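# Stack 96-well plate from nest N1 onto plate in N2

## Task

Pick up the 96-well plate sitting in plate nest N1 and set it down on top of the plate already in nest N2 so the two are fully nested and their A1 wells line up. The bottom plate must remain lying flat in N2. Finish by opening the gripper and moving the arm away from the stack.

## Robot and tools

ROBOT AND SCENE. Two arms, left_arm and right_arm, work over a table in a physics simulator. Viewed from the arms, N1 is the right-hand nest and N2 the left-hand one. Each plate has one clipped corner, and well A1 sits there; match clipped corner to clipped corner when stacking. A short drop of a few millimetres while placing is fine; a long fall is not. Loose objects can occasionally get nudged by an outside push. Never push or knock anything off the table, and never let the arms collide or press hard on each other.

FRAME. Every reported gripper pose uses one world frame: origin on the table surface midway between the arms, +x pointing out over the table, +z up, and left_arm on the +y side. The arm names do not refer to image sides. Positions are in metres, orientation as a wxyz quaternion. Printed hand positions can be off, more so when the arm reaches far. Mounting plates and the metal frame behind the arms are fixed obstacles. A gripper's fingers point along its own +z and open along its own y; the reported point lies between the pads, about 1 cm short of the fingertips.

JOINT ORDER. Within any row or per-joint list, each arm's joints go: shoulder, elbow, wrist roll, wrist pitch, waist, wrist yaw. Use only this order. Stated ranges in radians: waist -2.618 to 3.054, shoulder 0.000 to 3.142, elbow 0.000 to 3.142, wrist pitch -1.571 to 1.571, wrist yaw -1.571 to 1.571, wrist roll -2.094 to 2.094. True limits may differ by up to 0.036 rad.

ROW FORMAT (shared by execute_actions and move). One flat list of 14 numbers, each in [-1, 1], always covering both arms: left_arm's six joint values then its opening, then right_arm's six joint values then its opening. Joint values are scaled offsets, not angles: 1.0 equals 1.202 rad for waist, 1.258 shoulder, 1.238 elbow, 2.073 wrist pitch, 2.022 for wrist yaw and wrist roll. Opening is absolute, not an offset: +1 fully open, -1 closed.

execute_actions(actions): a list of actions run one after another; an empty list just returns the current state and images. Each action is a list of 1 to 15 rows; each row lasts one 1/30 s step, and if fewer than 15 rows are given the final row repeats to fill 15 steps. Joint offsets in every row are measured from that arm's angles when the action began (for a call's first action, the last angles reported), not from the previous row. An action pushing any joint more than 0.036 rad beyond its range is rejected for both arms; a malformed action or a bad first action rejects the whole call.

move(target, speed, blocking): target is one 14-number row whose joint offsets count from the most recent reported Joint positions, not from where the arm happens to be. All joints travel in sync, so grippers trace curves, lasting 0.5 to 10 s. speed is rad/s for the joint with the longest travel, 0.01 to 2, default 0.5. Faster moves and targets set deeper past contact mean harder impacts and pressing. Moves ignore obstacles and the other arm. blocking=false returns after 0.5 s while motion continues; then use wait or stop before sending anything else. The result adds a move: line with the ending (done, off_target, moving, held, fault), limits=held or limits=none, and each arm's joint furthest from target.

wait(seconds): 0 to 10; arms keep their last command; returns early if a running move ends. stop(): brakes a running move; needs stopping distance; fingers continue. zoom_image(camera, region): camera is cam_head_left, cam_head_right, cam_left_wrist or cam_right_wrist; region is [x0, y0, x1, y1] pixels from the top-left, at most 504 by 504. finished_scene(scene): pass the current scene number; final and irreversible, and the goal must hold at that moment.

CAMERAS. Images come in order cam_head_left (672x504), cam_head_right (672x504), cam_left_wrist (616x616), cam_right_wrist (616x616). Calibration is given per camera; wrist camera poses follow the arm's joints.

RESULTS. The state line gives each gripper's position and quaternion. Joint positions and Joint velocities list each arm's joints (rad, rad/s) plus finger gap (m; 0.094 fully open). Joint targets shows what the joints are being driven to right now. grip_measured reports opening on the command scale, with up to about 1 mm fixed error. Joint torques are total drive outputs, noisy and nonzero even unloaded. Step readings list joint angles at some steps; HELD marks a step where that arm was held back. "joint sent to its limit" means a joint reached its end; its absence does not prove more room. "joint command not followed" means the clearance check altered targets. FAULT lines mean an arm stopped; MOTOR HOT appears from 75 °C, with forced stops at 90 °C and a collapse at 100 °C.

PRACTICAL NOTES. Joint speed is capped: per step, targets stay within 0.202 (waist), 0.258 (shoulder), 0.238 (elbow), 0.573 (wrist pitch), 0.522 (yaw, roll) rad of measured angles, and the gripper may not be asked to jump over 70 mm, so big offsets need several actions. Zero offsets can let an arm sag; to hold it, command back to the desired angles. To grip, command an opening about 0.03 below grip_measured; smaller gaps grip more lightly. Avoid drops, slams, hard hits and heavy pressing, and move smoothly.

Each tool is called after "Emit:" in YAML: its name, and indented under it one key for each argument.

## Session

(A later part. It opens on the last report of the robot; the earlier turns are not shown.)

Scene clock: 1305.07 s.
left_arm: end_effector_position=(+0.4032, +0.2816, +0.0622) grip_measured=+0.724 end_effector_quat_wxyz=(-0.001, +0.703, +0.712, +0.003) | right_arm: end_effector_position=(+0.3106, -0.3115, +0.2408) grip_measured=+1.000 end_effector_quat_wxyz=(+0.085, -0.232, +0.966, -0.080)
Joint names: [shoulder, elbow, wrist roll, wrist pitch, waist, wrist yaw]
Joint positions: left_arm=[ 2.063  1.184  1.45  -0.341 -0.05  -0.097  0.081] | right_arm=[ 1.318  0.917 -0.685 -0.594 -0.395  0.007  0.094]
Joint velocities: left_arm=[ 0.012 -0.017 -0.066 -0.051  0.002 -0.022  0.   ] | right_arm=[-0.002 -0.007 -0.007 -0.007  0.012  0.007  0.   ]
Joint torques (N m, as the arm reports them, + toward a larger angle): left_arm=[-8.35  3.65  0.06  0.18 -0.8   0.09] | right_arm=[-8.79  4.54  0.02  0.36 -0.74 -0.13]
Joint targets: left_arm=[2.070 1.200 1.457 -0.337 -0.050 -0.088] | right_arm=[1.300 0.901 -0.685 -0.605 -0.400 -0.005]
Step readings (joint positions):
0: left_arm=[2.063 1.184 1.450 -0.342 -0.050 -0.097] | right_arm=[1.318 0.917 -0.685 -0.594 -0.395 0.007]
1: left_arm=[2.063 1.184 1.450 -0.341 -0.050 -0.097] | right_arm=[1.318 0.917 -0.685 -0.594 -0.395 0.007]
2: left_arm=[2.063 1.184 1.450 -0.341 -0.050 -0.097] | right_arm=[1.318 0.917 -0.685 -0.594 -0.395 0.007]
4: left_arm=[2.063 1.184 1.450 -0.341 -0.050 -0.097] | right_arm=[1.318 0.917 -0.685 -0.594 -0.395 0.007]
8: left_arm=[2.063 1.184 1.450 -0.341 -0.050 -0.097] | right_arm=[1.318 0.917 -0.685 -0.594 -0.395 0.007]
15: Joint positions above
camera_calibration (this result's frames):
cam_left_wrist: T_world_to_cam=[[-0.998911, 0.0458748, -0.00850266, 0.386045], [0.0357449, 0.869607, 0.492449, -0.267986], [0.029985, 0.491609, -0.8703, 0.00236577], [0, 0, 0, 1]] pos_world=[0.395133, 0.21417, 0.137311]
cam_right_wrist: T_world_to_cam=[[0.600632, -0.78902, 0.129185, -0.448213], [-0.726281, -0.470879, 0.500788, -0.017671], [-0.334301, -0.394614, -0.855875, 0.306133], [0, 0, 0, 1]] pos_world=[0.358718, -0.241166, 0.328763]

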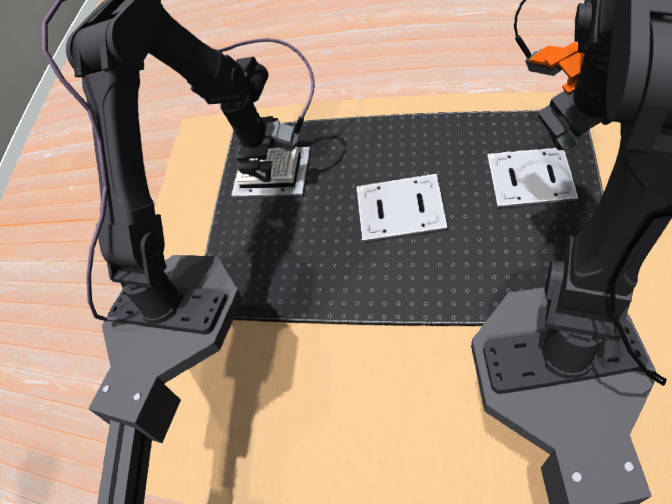

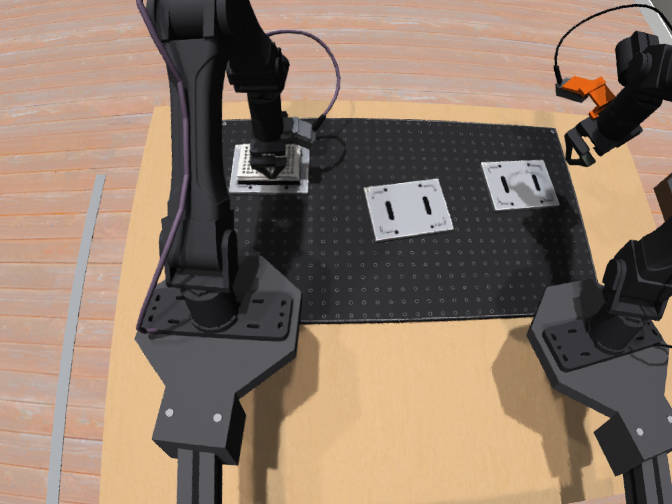

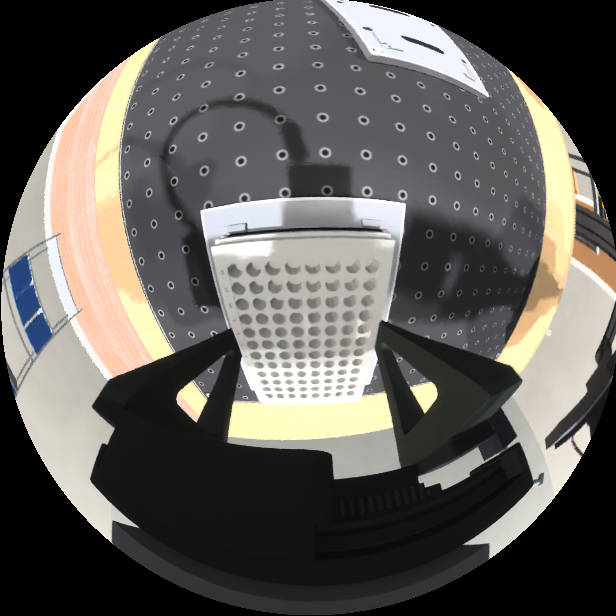

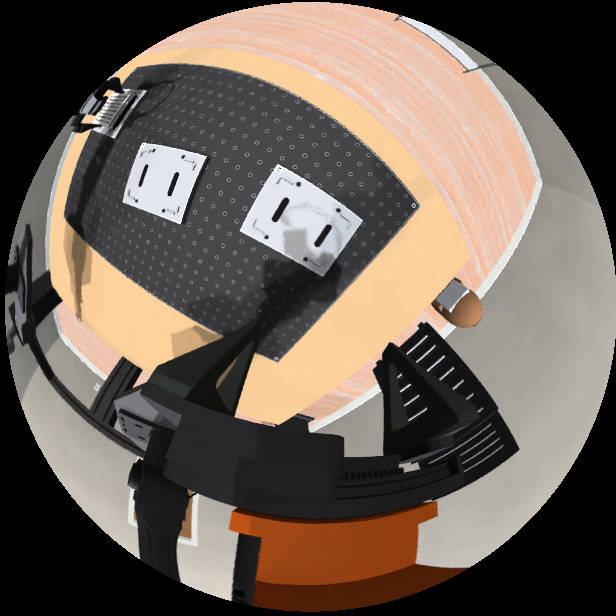

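Emit:
zoom_image:
  camera: "cam_head_right"
  region: [215, 120, 335, 210]

Emit:
zoom_image:
  camera: "cam_head_left"
  region: [215, 120, 335, 210]

Emit:
zoom_image:
  camera: "cam_left_wrist"
  region: [195, 195, 305, 265]

Emit:
zoom_image:
  camera: "cam_left_wrist"
  region: [310, 195, 420, 265]

Region (215, 120, 335, 210) of cam_head_right's 672x504 image, scaled by 4.200, with more detail than that image has; it fills the top 378 rows of this view, and the rest is white.

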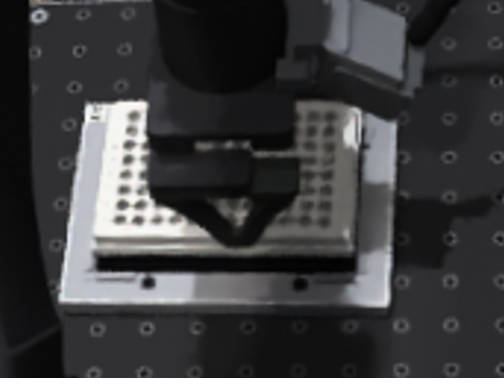

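Region (215, 120, 335, 210) of cam_head_left's 672x504 image, scaled by 4.200, with more detail than that image has; it fills the top 378 rows of this view, and the rest is white.

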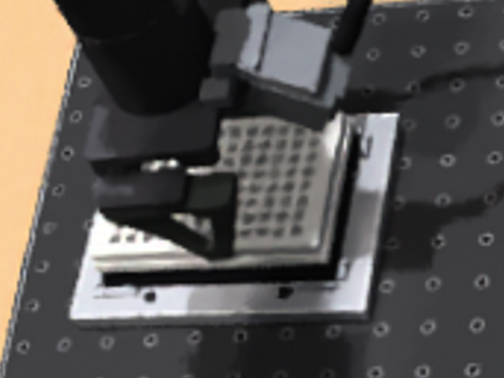

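Region (195, 195, 305, 265) of cam_left_wrist's 616x616 image, scaled by 4.582, with more detail than that image has; it fills the top 321 rows of this view, and the rest is white.

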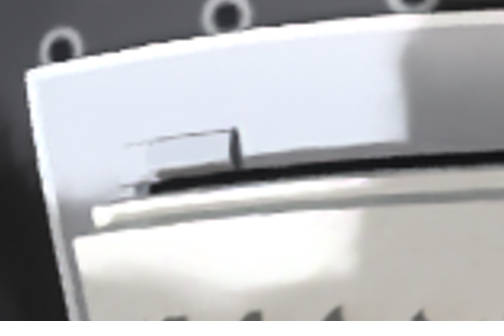

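Region (310, 195, 420, 265) of cam_left_wrist's 616x616 image, scaled by 4.582, with more detail than that image has; it fills the top 321 rows of this view, and the rest is white.

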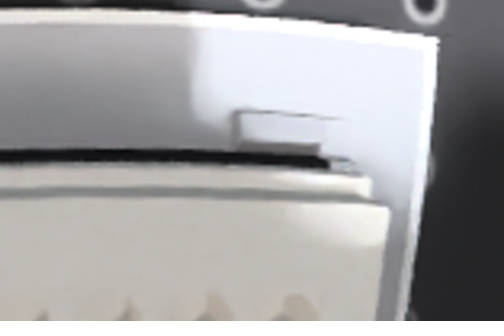

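Emit:
execute_actions:
  actions:
    - [[0.0016,0.0129,0.0035,-0.0058,0.0,0.0045,0.69,-0.0143,-0.0129,0,-0.0053,-0.0042,-0.0060,1],[0.0016,0.0129,0.0035,-0.0058,0.0,0.0045,0.69,-0.0143,-0.0129,0,-0.0053,-0.0042,-0.0060,1],[0.0016,0.0129,0.0035,-0.002,0.0,0.0045,0.69,-0.0143,-0.0129,0,-0.0053,-0.0042,-0.0060,1]]

Scene clock: 1327.70 s.
left_arm: end_effector_position=(+0.4032, +0.2816, +0.0622) grip_measured=+0.724 end_effector_quat_wxyz=(-0.001, +0.703, +0.712, +0.003) | right_arm: end_effector_position=(+0.3106, -0.3115, +0.2408) grip_measured=+1.000 end_effector_quat_wxyz=(+0.085, -0.232, +0.966, -0.080)
Joint names: [shoulder, elbow, wrist roll, wrist pitch, waist, wrist yaw]
Joint positions: left_arm=[ 2.063  1.184  1.45  -0.341 -0.05  -0.097  0.081] | right_arm=[ 1.318  0.917 -0.685 -0.594 -0.395  0.007  0.094]
Joint velocities: left_arm=[ 0.007 -0.027  0.007 -0.022  0.007  0.051  0.   ] | right_arm=[-0.002 -0.002 -0.037  0.022  0.002  0.022  0.   ]
Joint torques (N m, as the arm reports them, + toward a larger angle): left_arm=[-8.69  3.65  0.06  0.11 -0.79  0.09] | right_arm=[-8.8   4.57  0.01  0.35 -0.73 -0.13]
Joint targets: left_arm=[2.065 1.200 1.457 -0.345 -0.050 -0.088] | right_arm=[1.300 0.901 -0.685 -0.605 -0.400 -0.005]
Step readings (joint positions):
0: left_arm=[2.063 1.184 1.450 -0.341 -0.050 -0.097] | right_arm=[1.318 0.917 -0.685 -0.594 -0.395 0.007]
1: left_arm=[2.063 1.184 1.450 -0.341 -0.050 -0.097] | right_arm=[1.318 0.917 -0.685 -0.594 -0.395 0.007]
2: left_arm=[2.063 1.184 1.450 -0.341 -0.050 -0.097] | right_arm=[1.318 0.917 -0.685 -0.594 -0.395 0.007]
4: left_arm=[2.063 1.184 1.450 -0.341 -0.050 -0.097] | right_arm=[1.318 0.917 -0.685 -0.594 -0.395 0.007]
8: left_arm=[2.063 1.184 1.450 -0.341 -0.050 -0.097] | right_arm=[1.318 0.917 -0.685 -0.594 -0.395 0.007]
15: Joint positions above
camera_calibration (this result's frames):
cam_left_wrist: T_world_to_cam=[[-0.998911, 0.0458748, -0.00850266, 0.386045], [0.0357449, 0.869607, 0.492449, -0.267986], [0.029985, 0.491609, -0.8703, 0.00236577], [0, 0, 0, 1]] pos_world=[0.395133, 0.21417, 0.137311]
cam_right_wrist: T_world_to_cam=[[0.600632, -0.78902, 0.129185, -0.448213], [-0.726281, -0.470879, 0.500788, -0.017671], [-0.334301, -0.394614, -0.855875, 0.306133], [0, 0, 0, 1]] pos_world=[0.358718, -0.241166, 0.328763]

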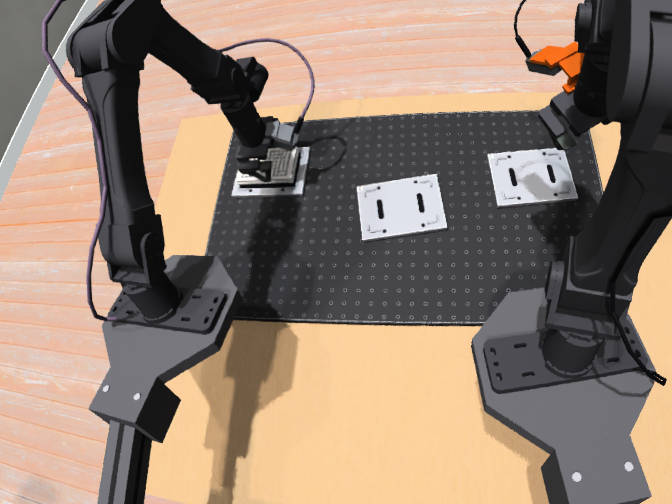

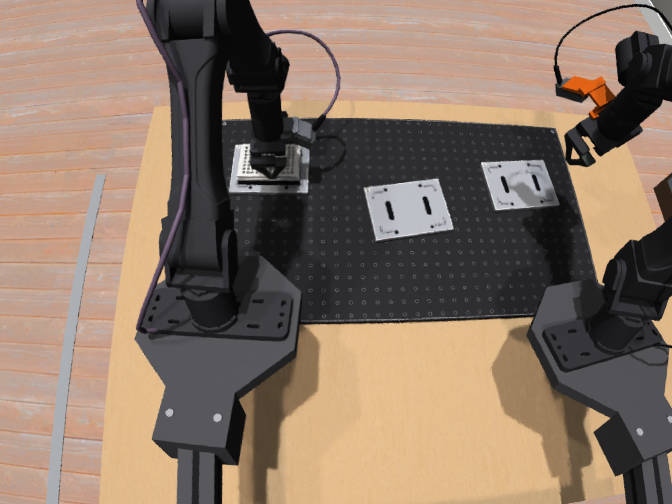

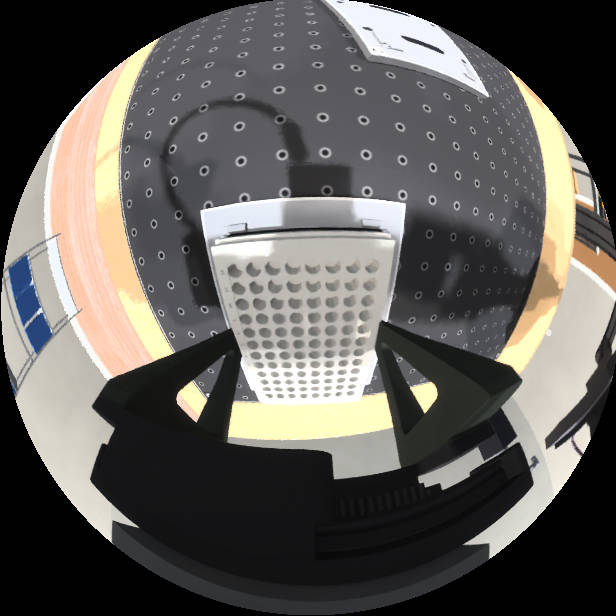

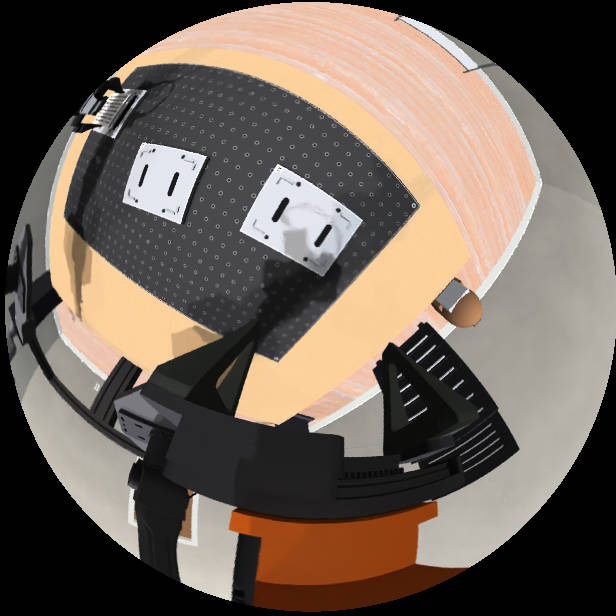

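Emit:
execute_actions:
  actions:
    - [[0.0,0.0129,0.0035,-0.011,0.0,0.0045,0.69,-0.0143,-0.0129,0,-0.0053,-0.0042,-0.0060,1],[0.0,0.0129,0.0035,-0.011,0.0,0.0045,0.69,-0.0143,-0.0129,0,-0.0053,-0.0042,-0.0060,1],[0.0,0.0129,0.0035,-0.003,0.0,0.0045,0.69,-0.0143,-0.0129,0,-0.0053,-0.0042,-0.0060,1]]

Scene clock: 1338.00 s.
left_arm: end_effector_position=(+0.4031, +0.2816, +0.0622) grip_measured=+0.724 end_effector_quat_wxyz=(-0.001, +0.703, +0.712, +0.003) | right_arm: end_effector_position=(+0.3106, -0.3115, +0.2408) grip_measured=+1.000 end_effector_quat_wxyz=(+0.085, -0.232, +0.966, -0.080)
Joint names: [shoulder, elbow, wrist roll, wrist pitch, waist, wrist yaw]
Joint positions: left_arm=[ 2.063  1.184  1.45  -0.342 -0.05  -0.097  0.081] | right_arm=[ 1.318  0.917 -0.685 -0.594 -0.395  0.007  0.094]
Joint velocities: left_arm=[ 0.002 -0.012 -0.007 -0.051  0.002 -0.051 -0.   ] | right_arm=[-0.017  0.002  0.037 -0.051 -0.022 -0.022  0.   ]
Joint torques (N m, as the arm reports them, + toward a larger angle): left_arm=[-8.82  3.65  0.06  0.09 -0.79  0.09] | right_arm=[-8.81  4.54  0.01  0.36 -0.73 -0.13]
Joint targets: left_arm=[2.063 1.200 1.457 -0.347 -0.050 -0.088] | right_arm=[1.300 0.901 -0.685 -0.605 -0.400 -0.005]
Step readings (joint positions):
0: left_arm=[2.063 1.184 1.450 -0.341 -0.050 -0.097] | right_arm=[1.318 0.917 -0.685 -0.594 -0.395 0.007]
1: left_arm=[2.063 1.184 1.450 -0.342 -0.050 -0.097] | right_arm=[1.318 0.917 -0.685 -0.594 -0.395 0.007]
2: left_arm=[2.063 1.184 1.450 -0.342 -0.050 -0.097] | right_arm=[1.318 0.917 -0.685 -0.594 -0.395 0.007]
4: left_arm=[2.063 1.184 1.450 -0.342 -0.050 -0.097] | right_arm=[1.318 0.917 -0.685 -0.594 -0.395 0.007]
8: left_arm=[2.063 1.184 1.450 -0.342 -0.050 -0.097] | right_arm=[1.318 0.917 -0.685 -0.594 -0.395 0.007]
15: Joint positions above
camera_calibration (this result's frames):
cam_left_wrist: T_world_to_cam=[[-0.998913, 0.04591, -0.00812354, 0.385918], [0.0359611, 0.869586, 0.492471, -0.268074], [0.0296734, 0.491643, -0.870291, 0.00247861], [0, 0, 0, 1]] pos_world=[0.395065, 0.214177, 0.137311]
cam_right_wrist: T_world_to_cam=[[0.600632, -0.78902, 0.129185, -0.448213], [-0.726281, -0.470879, 0.500788, -0.017671], [-0.334301, -0.394614, -0.855875, 0.306133], [0, 0, 0, 1]] pos_world=[0.358718, -0.241166, 0.328763]

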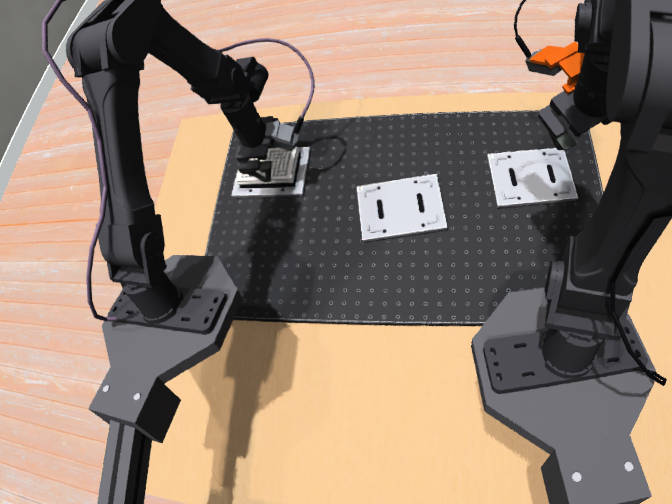

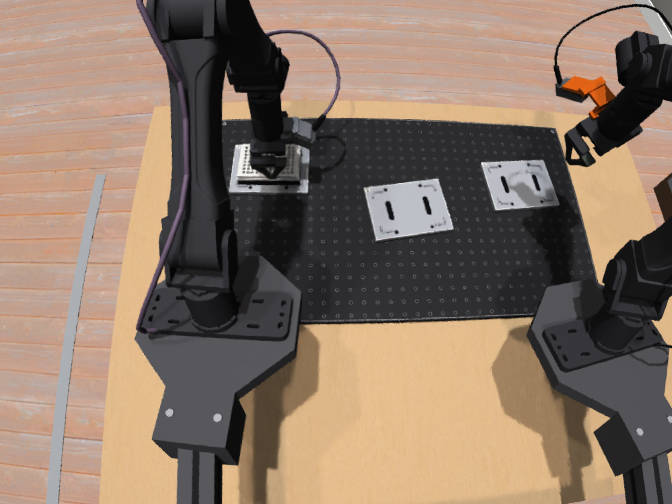

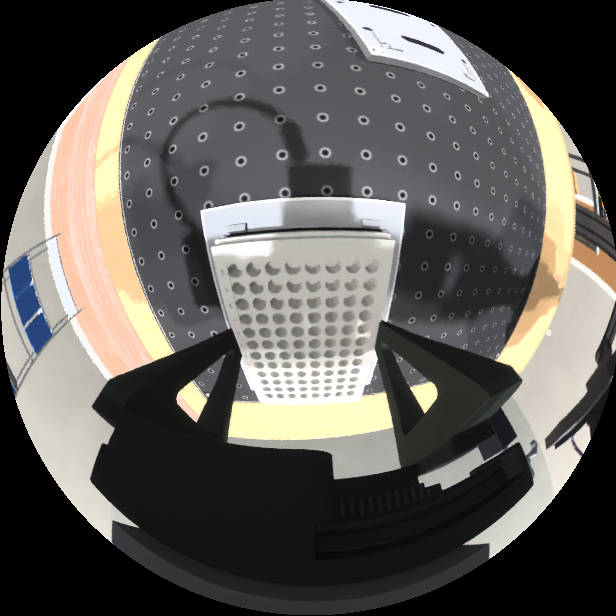

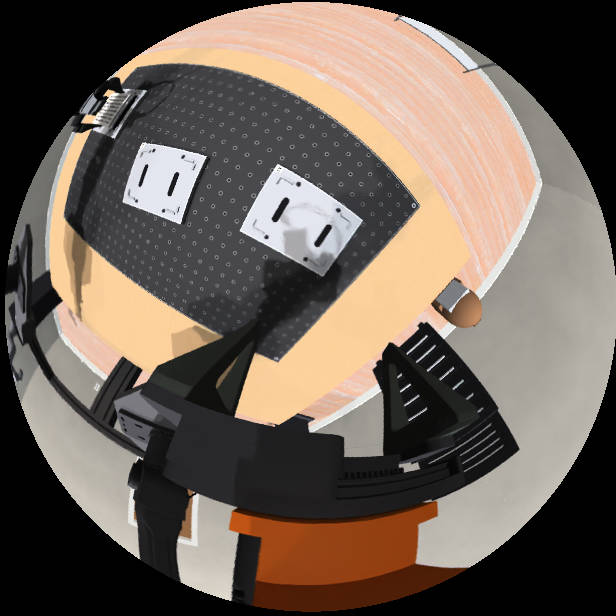

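Emit:
zoom_image:
  camera: "cam_head_right"
  region: [225, 165, 265, 195]

Emit:
zoom_image:
  camera: "cam_head_left"
  region: [280, 140, 320, 200]

Region (225, 165, 265, 195) of cam_head_right's 672x504 image, scaled by 12.600, with more detail than that image has; it fills the top 378 rows of this view, and the rest is white.

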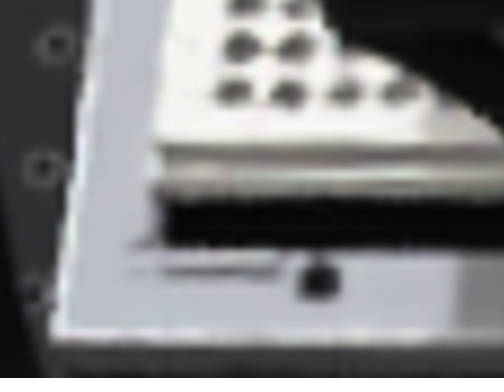

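Region (280, 140, 320, 200) of cam_head_left's 672x504 image, scaled by 8.400, with more detail than that image has.

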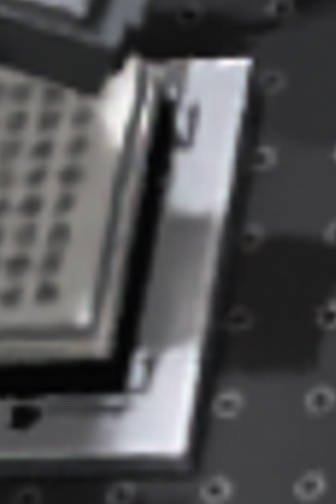

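Emit:
execute_actions:
  actions:
    - [[-0.016,0.0129,0.0035,-0.0024,0.0,0.0045,0.69,-0.0143,-0.0129,0,-0.0053,-0.0042,-0.0060,1]]

Scene clock: 1358.73 s.
left_arm: end_effector_position=(+0.4031, +0.2816, +0.0622) grip_measured=+0.724 end_effector_quat_wxyz=(-0.001, +0.703, +0.712, +0.003) | right_arm: end_effector_position=(+0.3106, -0.3115, +0.2408) grip_measured=+1.000 end_effector_quat_wxyz=(+0.085, -0.232, +0.966, -0.080)
Joint names: [shoulder, elbow, wrist roll, wrist pitch, waist, wrist yaw]
Joint positions: left_arm=[ 2.063  1.184  1.45  -0.342 -0.05  -0.097  0.081] | right_arm=[ 1.318  0.917 -0.685 -0.594 -0.395  0.007  0.094]
Joint velocities: left_arm=[ 0.002  0.012  0.066 -0.022 -0.002  0.037  0.   ] | right_arm=[-0.017 -0.007 -0.022  0.022  0.002 -0.022  0.   ]
Joint torques (N m, as the arm reports them, + toward a larger angle): left_arm=[-10.18   3.64   0.06   0.1   -0.8    0.09] | right_arm=[-8.79  4.56  0.02  0.36 -0.73 -0.12]
Joint targets: left_arm=[2.043 1.200 1.457 -0.347 -0.050 -0.088] | right_arm=[1.300 0.901 -0.685 -0.605 -0.400 -0.005]
Step readings (joint positions):
0: left_arm=[2.063 1.184 1.450 -0.342 -0.050 -0.097] | right_arm=[1.318 0.917 -0.685 -0.594 -0.395 0.007]
1: left_arm=[2.063 1.184 1.450 -0.342 -0.050 -0.097] | right_arm=[1.318 0.917 -0.685 -0.594 -0.395 0.007]
2: left_arm=[2.063 1.184 1.450 -0.342 -0.050 -0.097] | right_arm=[1.318 0.917 -0.685 -0.594 -0.395 0.007]
4: left_arm=[2.063 1.184 1.450 -0.342 -0.050 -0.097] | right_arm=[1.318 0.917 -0.685 -0.594 -0.395 0.007]
8: left_arm=[2.063 1.184 1.450 -0.342 -0.050 -0.097] | right_arm=[1.318 0.917 -0.685 -0.594 -0.395 0.007]
15: Joint positions above
camera_calibration (this result's frames):
cam_left_wrist: T_world_to_cam=[[-0.998913, 0.04591, -0.00812354, 0.385918], [0.0359611, 0.869586, 0.492471, -0.268074], [0.0296734, 0.491643, -0.870291, 0.00247861], [0, 0, 0, 1]] pos_world=[0.395065, 0.214177, 0.137311]
cam_right_wrist: T_world_to_cam=[[0.600632, -0.78902, 0.129185, -0.448213], [-0.726281, -0.470879, 0.500788, -0.017671], [-0.334301, -0.394614, -0.855875, 0.306133], [0, 0, 0, 1]] pos_world=[0.358718, -0.241166, 0.328763]

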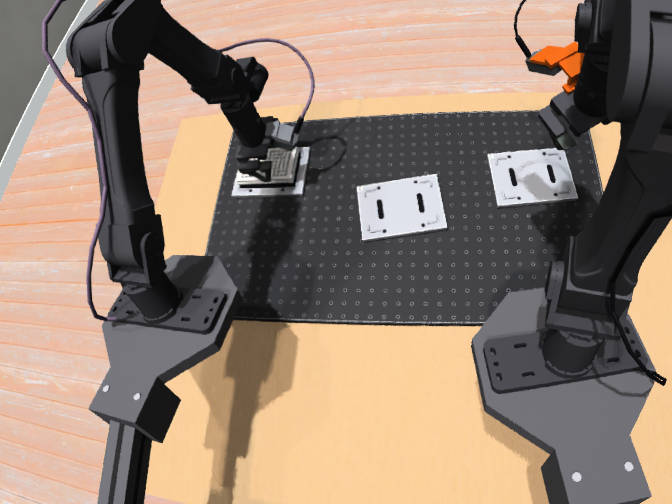

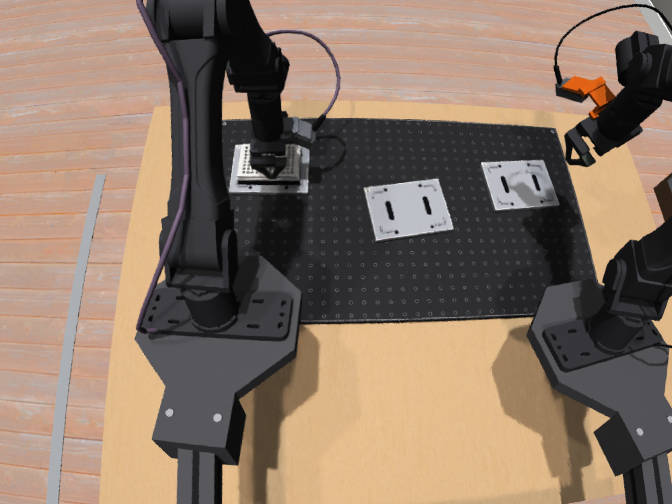

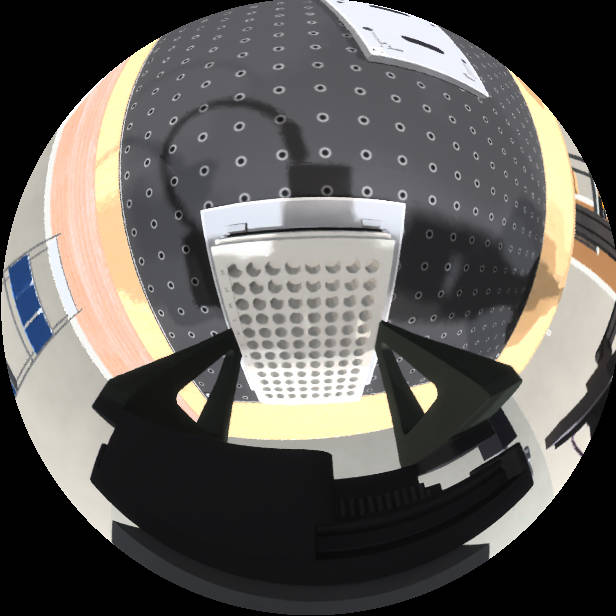

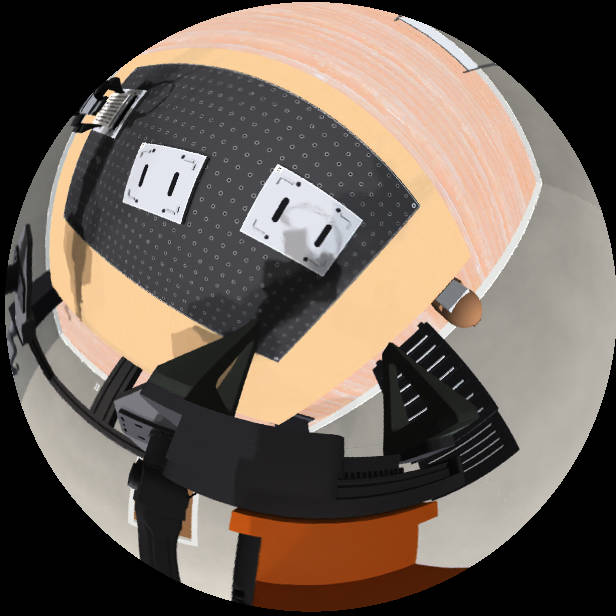

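Emit:
execute_actions:
  actions:
    - [[-0.016,0.0129,0.0035,-0.011,0.0,0.0045,0.69,-0.0143,-0.0129,0,-0.0053,-0.0042,-0.0060,1],[-0.016,0.0129,0.0035,-0.011,0.0,0.0045,0.69,-0.0143,-0.0129,0,-0.0053,-0.0042,-0.0060,1],[-0.016,0.0129,0.0035,-0.003,0.0,0.0045,0.69,-0.0143,-0.0129,0,-0.0053,-0.0042,-0.0060,1]]

Scene clock: 1362.90 s.
left_arm: end_effector_position=(+0.4031, +0.2816, +0.0622) grip_measured=+0.724 end_effector_quat_wxyz=(-0.001, +0.703, +0.712, +0.003) | right_arm: end_effector_position=(+0.3106, -0.3115, +0.2408) grip_measured=+1.000 end_effector_quat_wxyz=(+0.085, -0.232, +0.966, -0.080)
Joint names: [shoulder, elbow, wrist roll, wrist pitch, waist, wrist yaw]
Joint positions: left_arm=[ 2.063  1.184  1.45  -0.342 -0.05  -0.097  0.081] | right_arm=[ 1.318  0.917 -0.685 -0.594 -0.395  0.007  0.094]
Joint velocities: left_arm=[-0.027 -0.022  0.007  0.051 -0.012  0.007  0.001] | right_arm=[ 0.012  0.002 -0.037 -0.037 -0.002  0.007  0.   ]
Joint torques (N m, as the arm reports them, + toward a larger angle): left_arm=[-10.19   3.64   0.06   0.08  -0.8    0.09] | right_arm=[-8.82  4.57  0.02  0.37 -0.74 -0.13]
Joint targets: left_arm=[2.043 1.200 1.457 -0.348 -0.050 -0.088] | right_arm=[1.300 0.901 -0.685 -0.605 -0.400 -0.005]
Step readings (joint positions):
0: left_arm=[2.063 1.184 1.450 -0.342 -0.050 -0.097] | right_arm=[1.318 0.917 -0.685 -0.594 -0.395 0.007]
1: left_arm=[2.063 1.184 1.450 -0.342 -0.050 -0.097] | right_arm=[1.318 0.917 -0.685 -0.594 -0.395 0.007]
2: left_arm=[2.063 1.184 1.450 -0.342 -0.050 -0.097] | right_arm=[1.318 0.917 -0.685 -0.594 -0.395 0.007]
4: left_arm=[2.063 1.184 1.450 -0.342 -0.050 -0.097] | right_arm=[1.318 0.917 -0.685 -0.594 -0.395 0.007]
8: left_arm=[2.063 1.184 1.450 -0.342 -0.050 -0.097] | right_arm=[1.318 0.917 -0.685 -0.594 -0.395 0.007]
15: Joint positions above
camera_calibration (this result's frames):
cam_left_wrist: T_world_to_cam=[[-0.998913, 0.04591, -0.00812354, 0.385918], [0.0359611, 0.869586, 0.492471, -0.268074], [0.0296734, 0.491643, -0.870291, 0.00247861], [0, 0, 0, 1]] pos_world=[0.395065, 0.214177, 0.137311]
cam_right_wrist: T_world_to_cam=[[0.600632, -0.78902, 0.129185, -0.448213], [-0.726281, -0.470879, 0.500788, -0.017671], [-0.334301, -0.394614, -0.855875, 0.306133], [0, 0, 0, 1]] pos_world=[0.358718, -0.241166, 0.328763]

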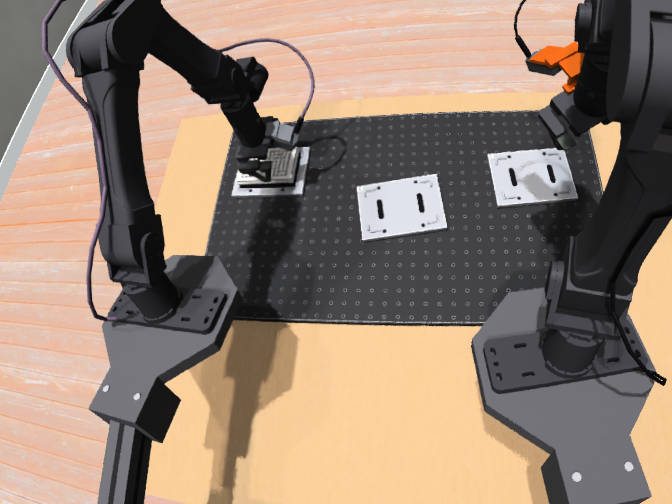

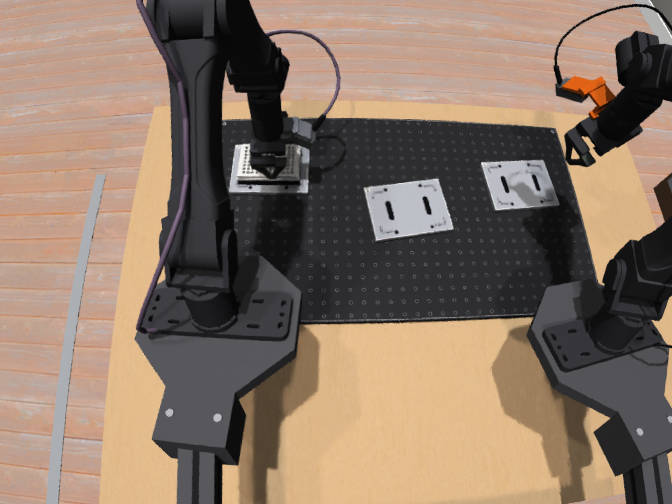

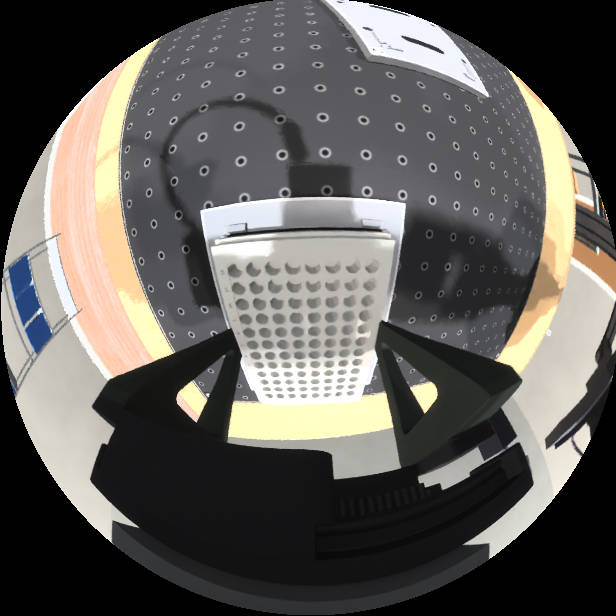

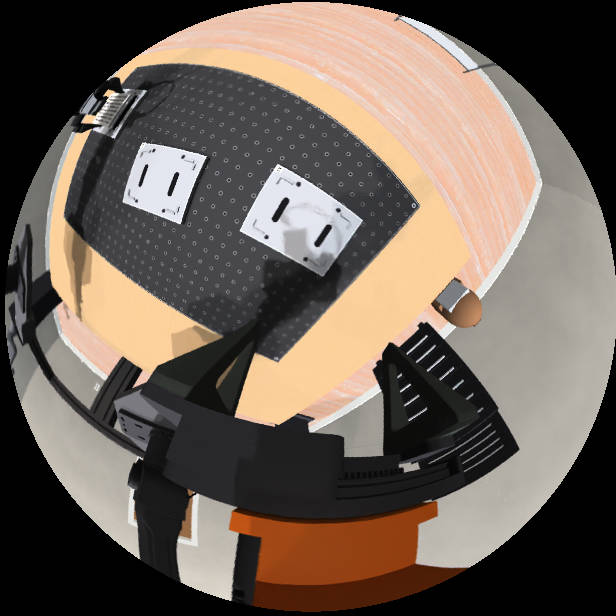

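Emit:
execute_actions:
  actions:
    - [[-0.016,0.0129,0.0035,-0.010,0.0,0.0045,0.69,-0.0143,-0.0129,0,-0.0053,-0.0042,-0.0060,1]]

Scene clock: 1367.60 s.
left_arm: end_effector_position=(+0.4031, +0.2816, +0.0622) grip_measured=+0.724 end_effector_quat_wxyz=(-0.001, +0.703, +0.712, +0.003) | right_arm: end_effector_position=(+0.3106, -0.3115, +0.2408) grip_measured=+1.000 end_effector_quat_wxyz=(+0.085, -0.232, +0.966, -0.080)
Joint names: [shoulder, elbow, wrist roll, wrist pitch, waist, wrist yaw]
Joint positions: left_arm=[ 2.063  1.184  1.45  -0.342 -0.05  -0.097  0.081] | right_arm=[ 1.318  0.917 -0.685 -0.594 -0.395  0.007  0.094]
Joint velocities: left_arm=[ 0.007 -0.007 -0.051  0.066 -0.007 -0.007  0.   ] | right_arm=[ 0.012 -0.002  0.022  0.007 -0.012 -0.022  0.   ]
Joint torques (N m, as the arm reports them, + toward a larger angle): left_arm=[-10.19   3.65   0.06  -0.05  -0.8    0.08] | right_arm=[-8.79  4.55  0.01  0.37 -0.73 -0.12]
Joint targets: left_arm=[2.043 1.200 1.457 -0.362 -0.050 -0.088] | right_arm=[1.300 0.901 -0.685 -0.605 -0.400 -0.005]
Step readings (joint positions):
0: left_arm=[2.063 1.184 1.450 -0.342 -0.050 -0.097] | right_arm=[1.318 0.917 -0.685 -0.594 -0.395 0.007]
1: left_arm=[2.063 1.184 1.450 -0.342 -0.050 -0.097] | right_arm=[1.318 0.917 -0.685 -0.594 -0.395 0.007]
2: left_arm=[2.063 1.184 1.450 -0.342 -0.050 -0.097] | right_arm=[1.318 0.917 -0.685 -0.594 -0.395 0.007]
4: left_arm=[2.063 1.184 1.450 -0.342 -0.050 -0.097] | right_arm=[1.318 0.917 -0.685 -0.594 -0.395 0.007]
8: left_arm=[2.063 1.184 1.450 -0.342 -0.050 -0.097] | right_arm=[1.318 0.917 -0.685 -0.594 -0.395 0.007]
15: Joint positions above
camera_calibration (this result's frames):
cam_left_wrist: T_world_to_cam=[[-0.998913, 0.04591, -0.00812354, 0.385918], [0.0359611, 0.869586, 0.492471, -0.268074], [0.0296734, 0.491643, -0.870291, 0.00247861], [0, 0, 0, 1]] pos_world=[0.395065, 0.214177, 0.137311]
cam_right_wrist: T_world_to_cam=[[0.600632, -0.78902, 0.129185, -0.448213], [-0.726281, -0.470879, 0.500788, -0.017671], [-0.334301, -0.394614, -0.855875, 0.306133], [0, 0, 0, 1]] pos_world=[0.358718, -0.241166, 0.328763]

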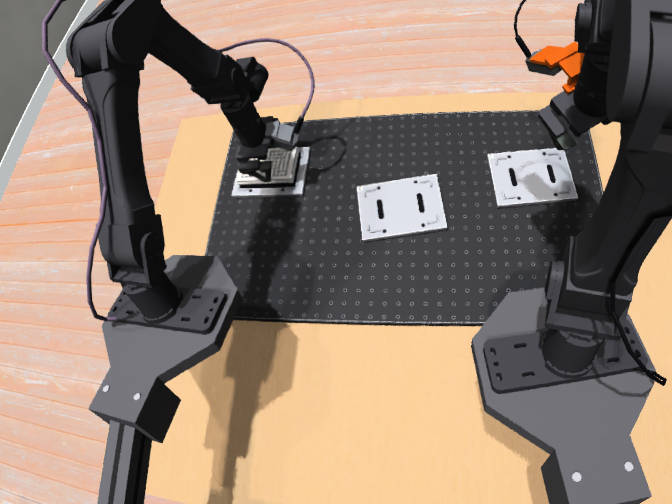

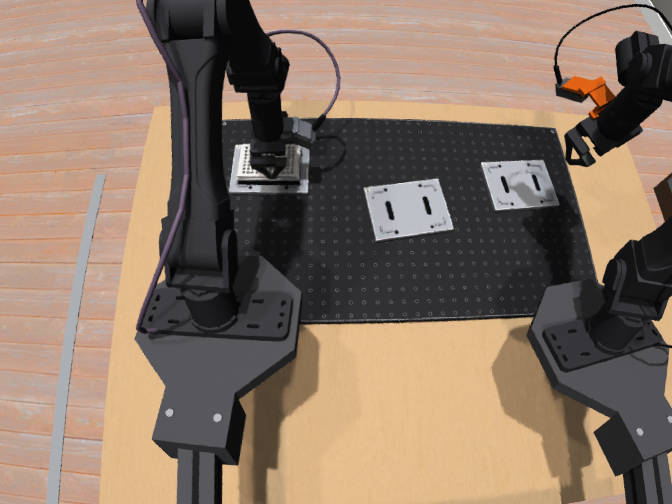

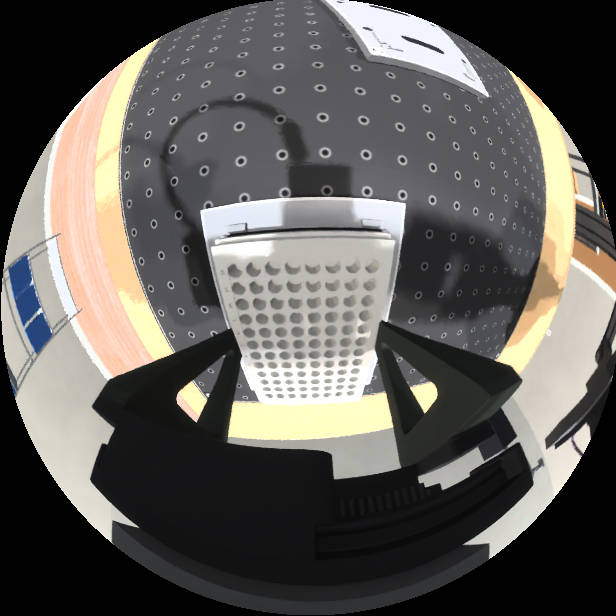

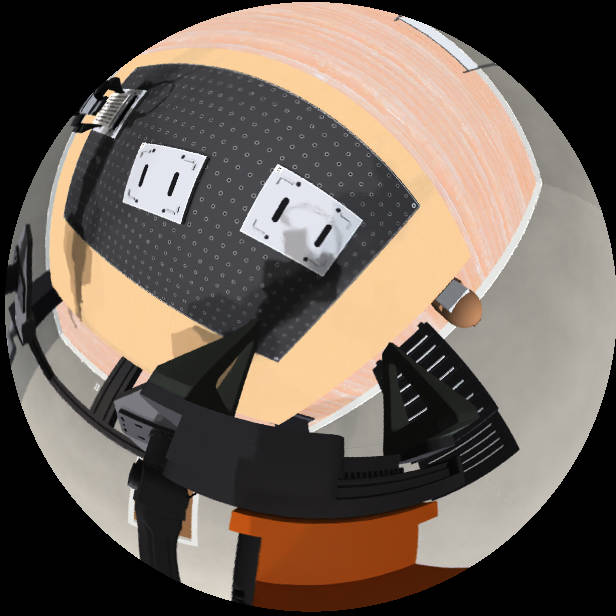

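Emit:
execute_actions:
  actions:
    - [[-0.0235,0.0129,0.0035,-0.0077,0.0,0.0045,0.69,-0.0143,-0.0129,0,-0.0053,-0.0042,-0.0060,1]]

Scene clock: 1375.00 s.
left_arm: end_effector_position=(+0.4034, +0.2817, +0.0634) grip_measured=+0.724 end_effector_quat_wxyz=(-0.000, +0.703, +0.712, +0.003) | right_arm: end_effector_position=(+0.3106, -0.3115, +0.2408) grip_measured=+1.000 end_effector_quat_wxyz=(+0.085, -0.232, +0.966, -0.080)
Joint names: [shoulder, elbow, wrist roll, wrist pitch, waist, wrist yaw]
Joint positions: left_arm=[ 2.06   1.184  1.45  -0.344 -0.05  -0.097  0.081] | right_arm=[ 1.318  0.917 -0.685 -0.594 -0.395  0.007  0.094]
Joint velocities: left_arm=[-0.017 -0.007  0.022 -0.066  0.002  0.066 -0.   ] | right_arm=[ 0.002 -0.002 -0.051  0.022 -0.007 -0.066  0.   ]
Joint torques (N m, as the arm reports them, + toward a larger angle): left_arm=[-10.58   3.66   0.06   0.01  -0.79   0.09] | right_arm=[-8.81  4.52  0.02  0.36 -0.76 -0.13]
Joint targets: left_arm=[2.034 1.200 1.457 -0.358 -0.050 -0.088] | right_arm=[1.300 0.901 -0.685 -0.605 -0.400 -0.005]
Step readings (joint positions):
0: left_arm=[2.063 1.184 1.450 -0.342 -0.050 -0.097] | right_arm=[1.318 0.917 -0.685 -0.594 -0.395 0.007]
1: left_arm=[2.062 1.184 1.450 -0.342 -0.050 -0.097] | right_arm=[1.318 0.917 -0.685 -0.594 -0.395 0.007]
2: left_arm=[2.061 1.184 1.450 -0.343 -0.050 -0.097] | right_arm=[1.318 0.917 -0.685 -0.594 -0.395 0.007]
4: left_arm=[2.060 1.184 1.450 -0.344 -0.050 -0.097] | right_arm=[1.318 0.917 -0.685 -0.594 -0.395 0.007]
8: left_arm=[2.060 1.184 1.450 -0.344 -0.050 -0.097] | right_arm=[1.318 0.917 -0.685 -0.594 -0.395 0.007]
15: Joint positions above
camera_calibration (this result's frames):
cam_left_wrist: T_world_to_cam=[[-0.998909, 0.0458396, -0.00888178, 0.386303], [0.0355286, 0.869629, 0.492426, -0.268548], [0.0302965, 0.491574, -0.870309, 0.00320263], [0, 0, 0, 1]] pos_world=[0.395326, 0.214255, 0.138459]
cam_right_wrist: T_world_to_cam=[[0.600632, -0.78902, 0.129185, -0.448213], [-0.726281, -0.470879, 0.500788, -0.017671], [-0.334301, -0.394614, -0.855875, 0.306133], [0, 0, 0, 1]] pos_world=[0.358718, -0.241166, 0.328763]

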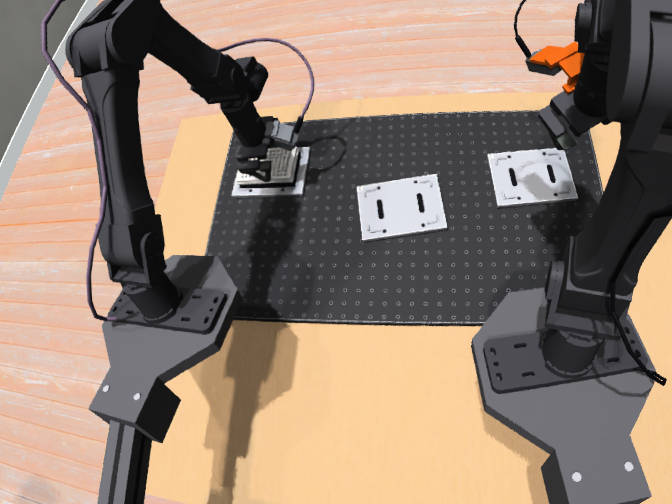

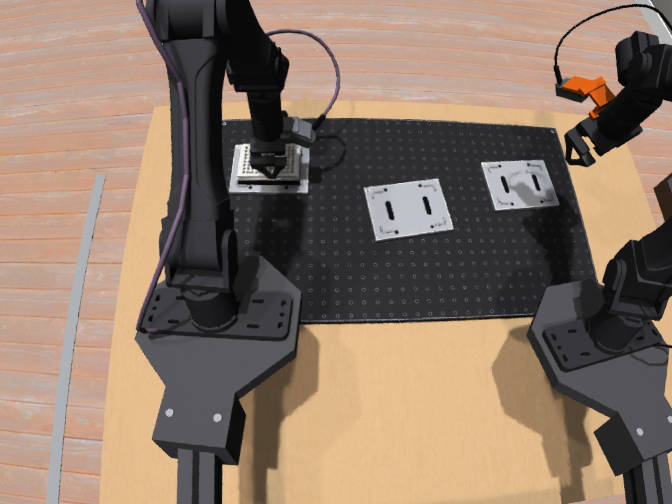

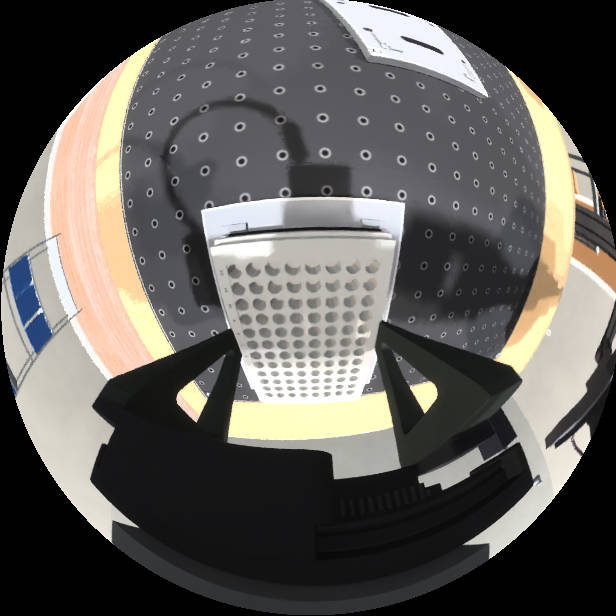

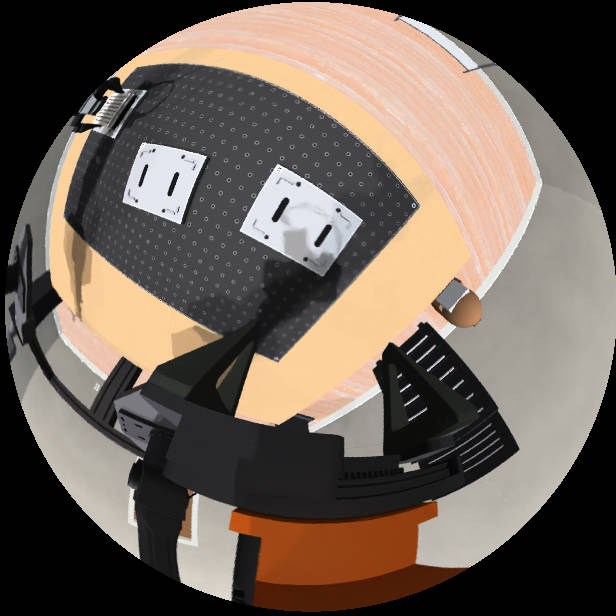

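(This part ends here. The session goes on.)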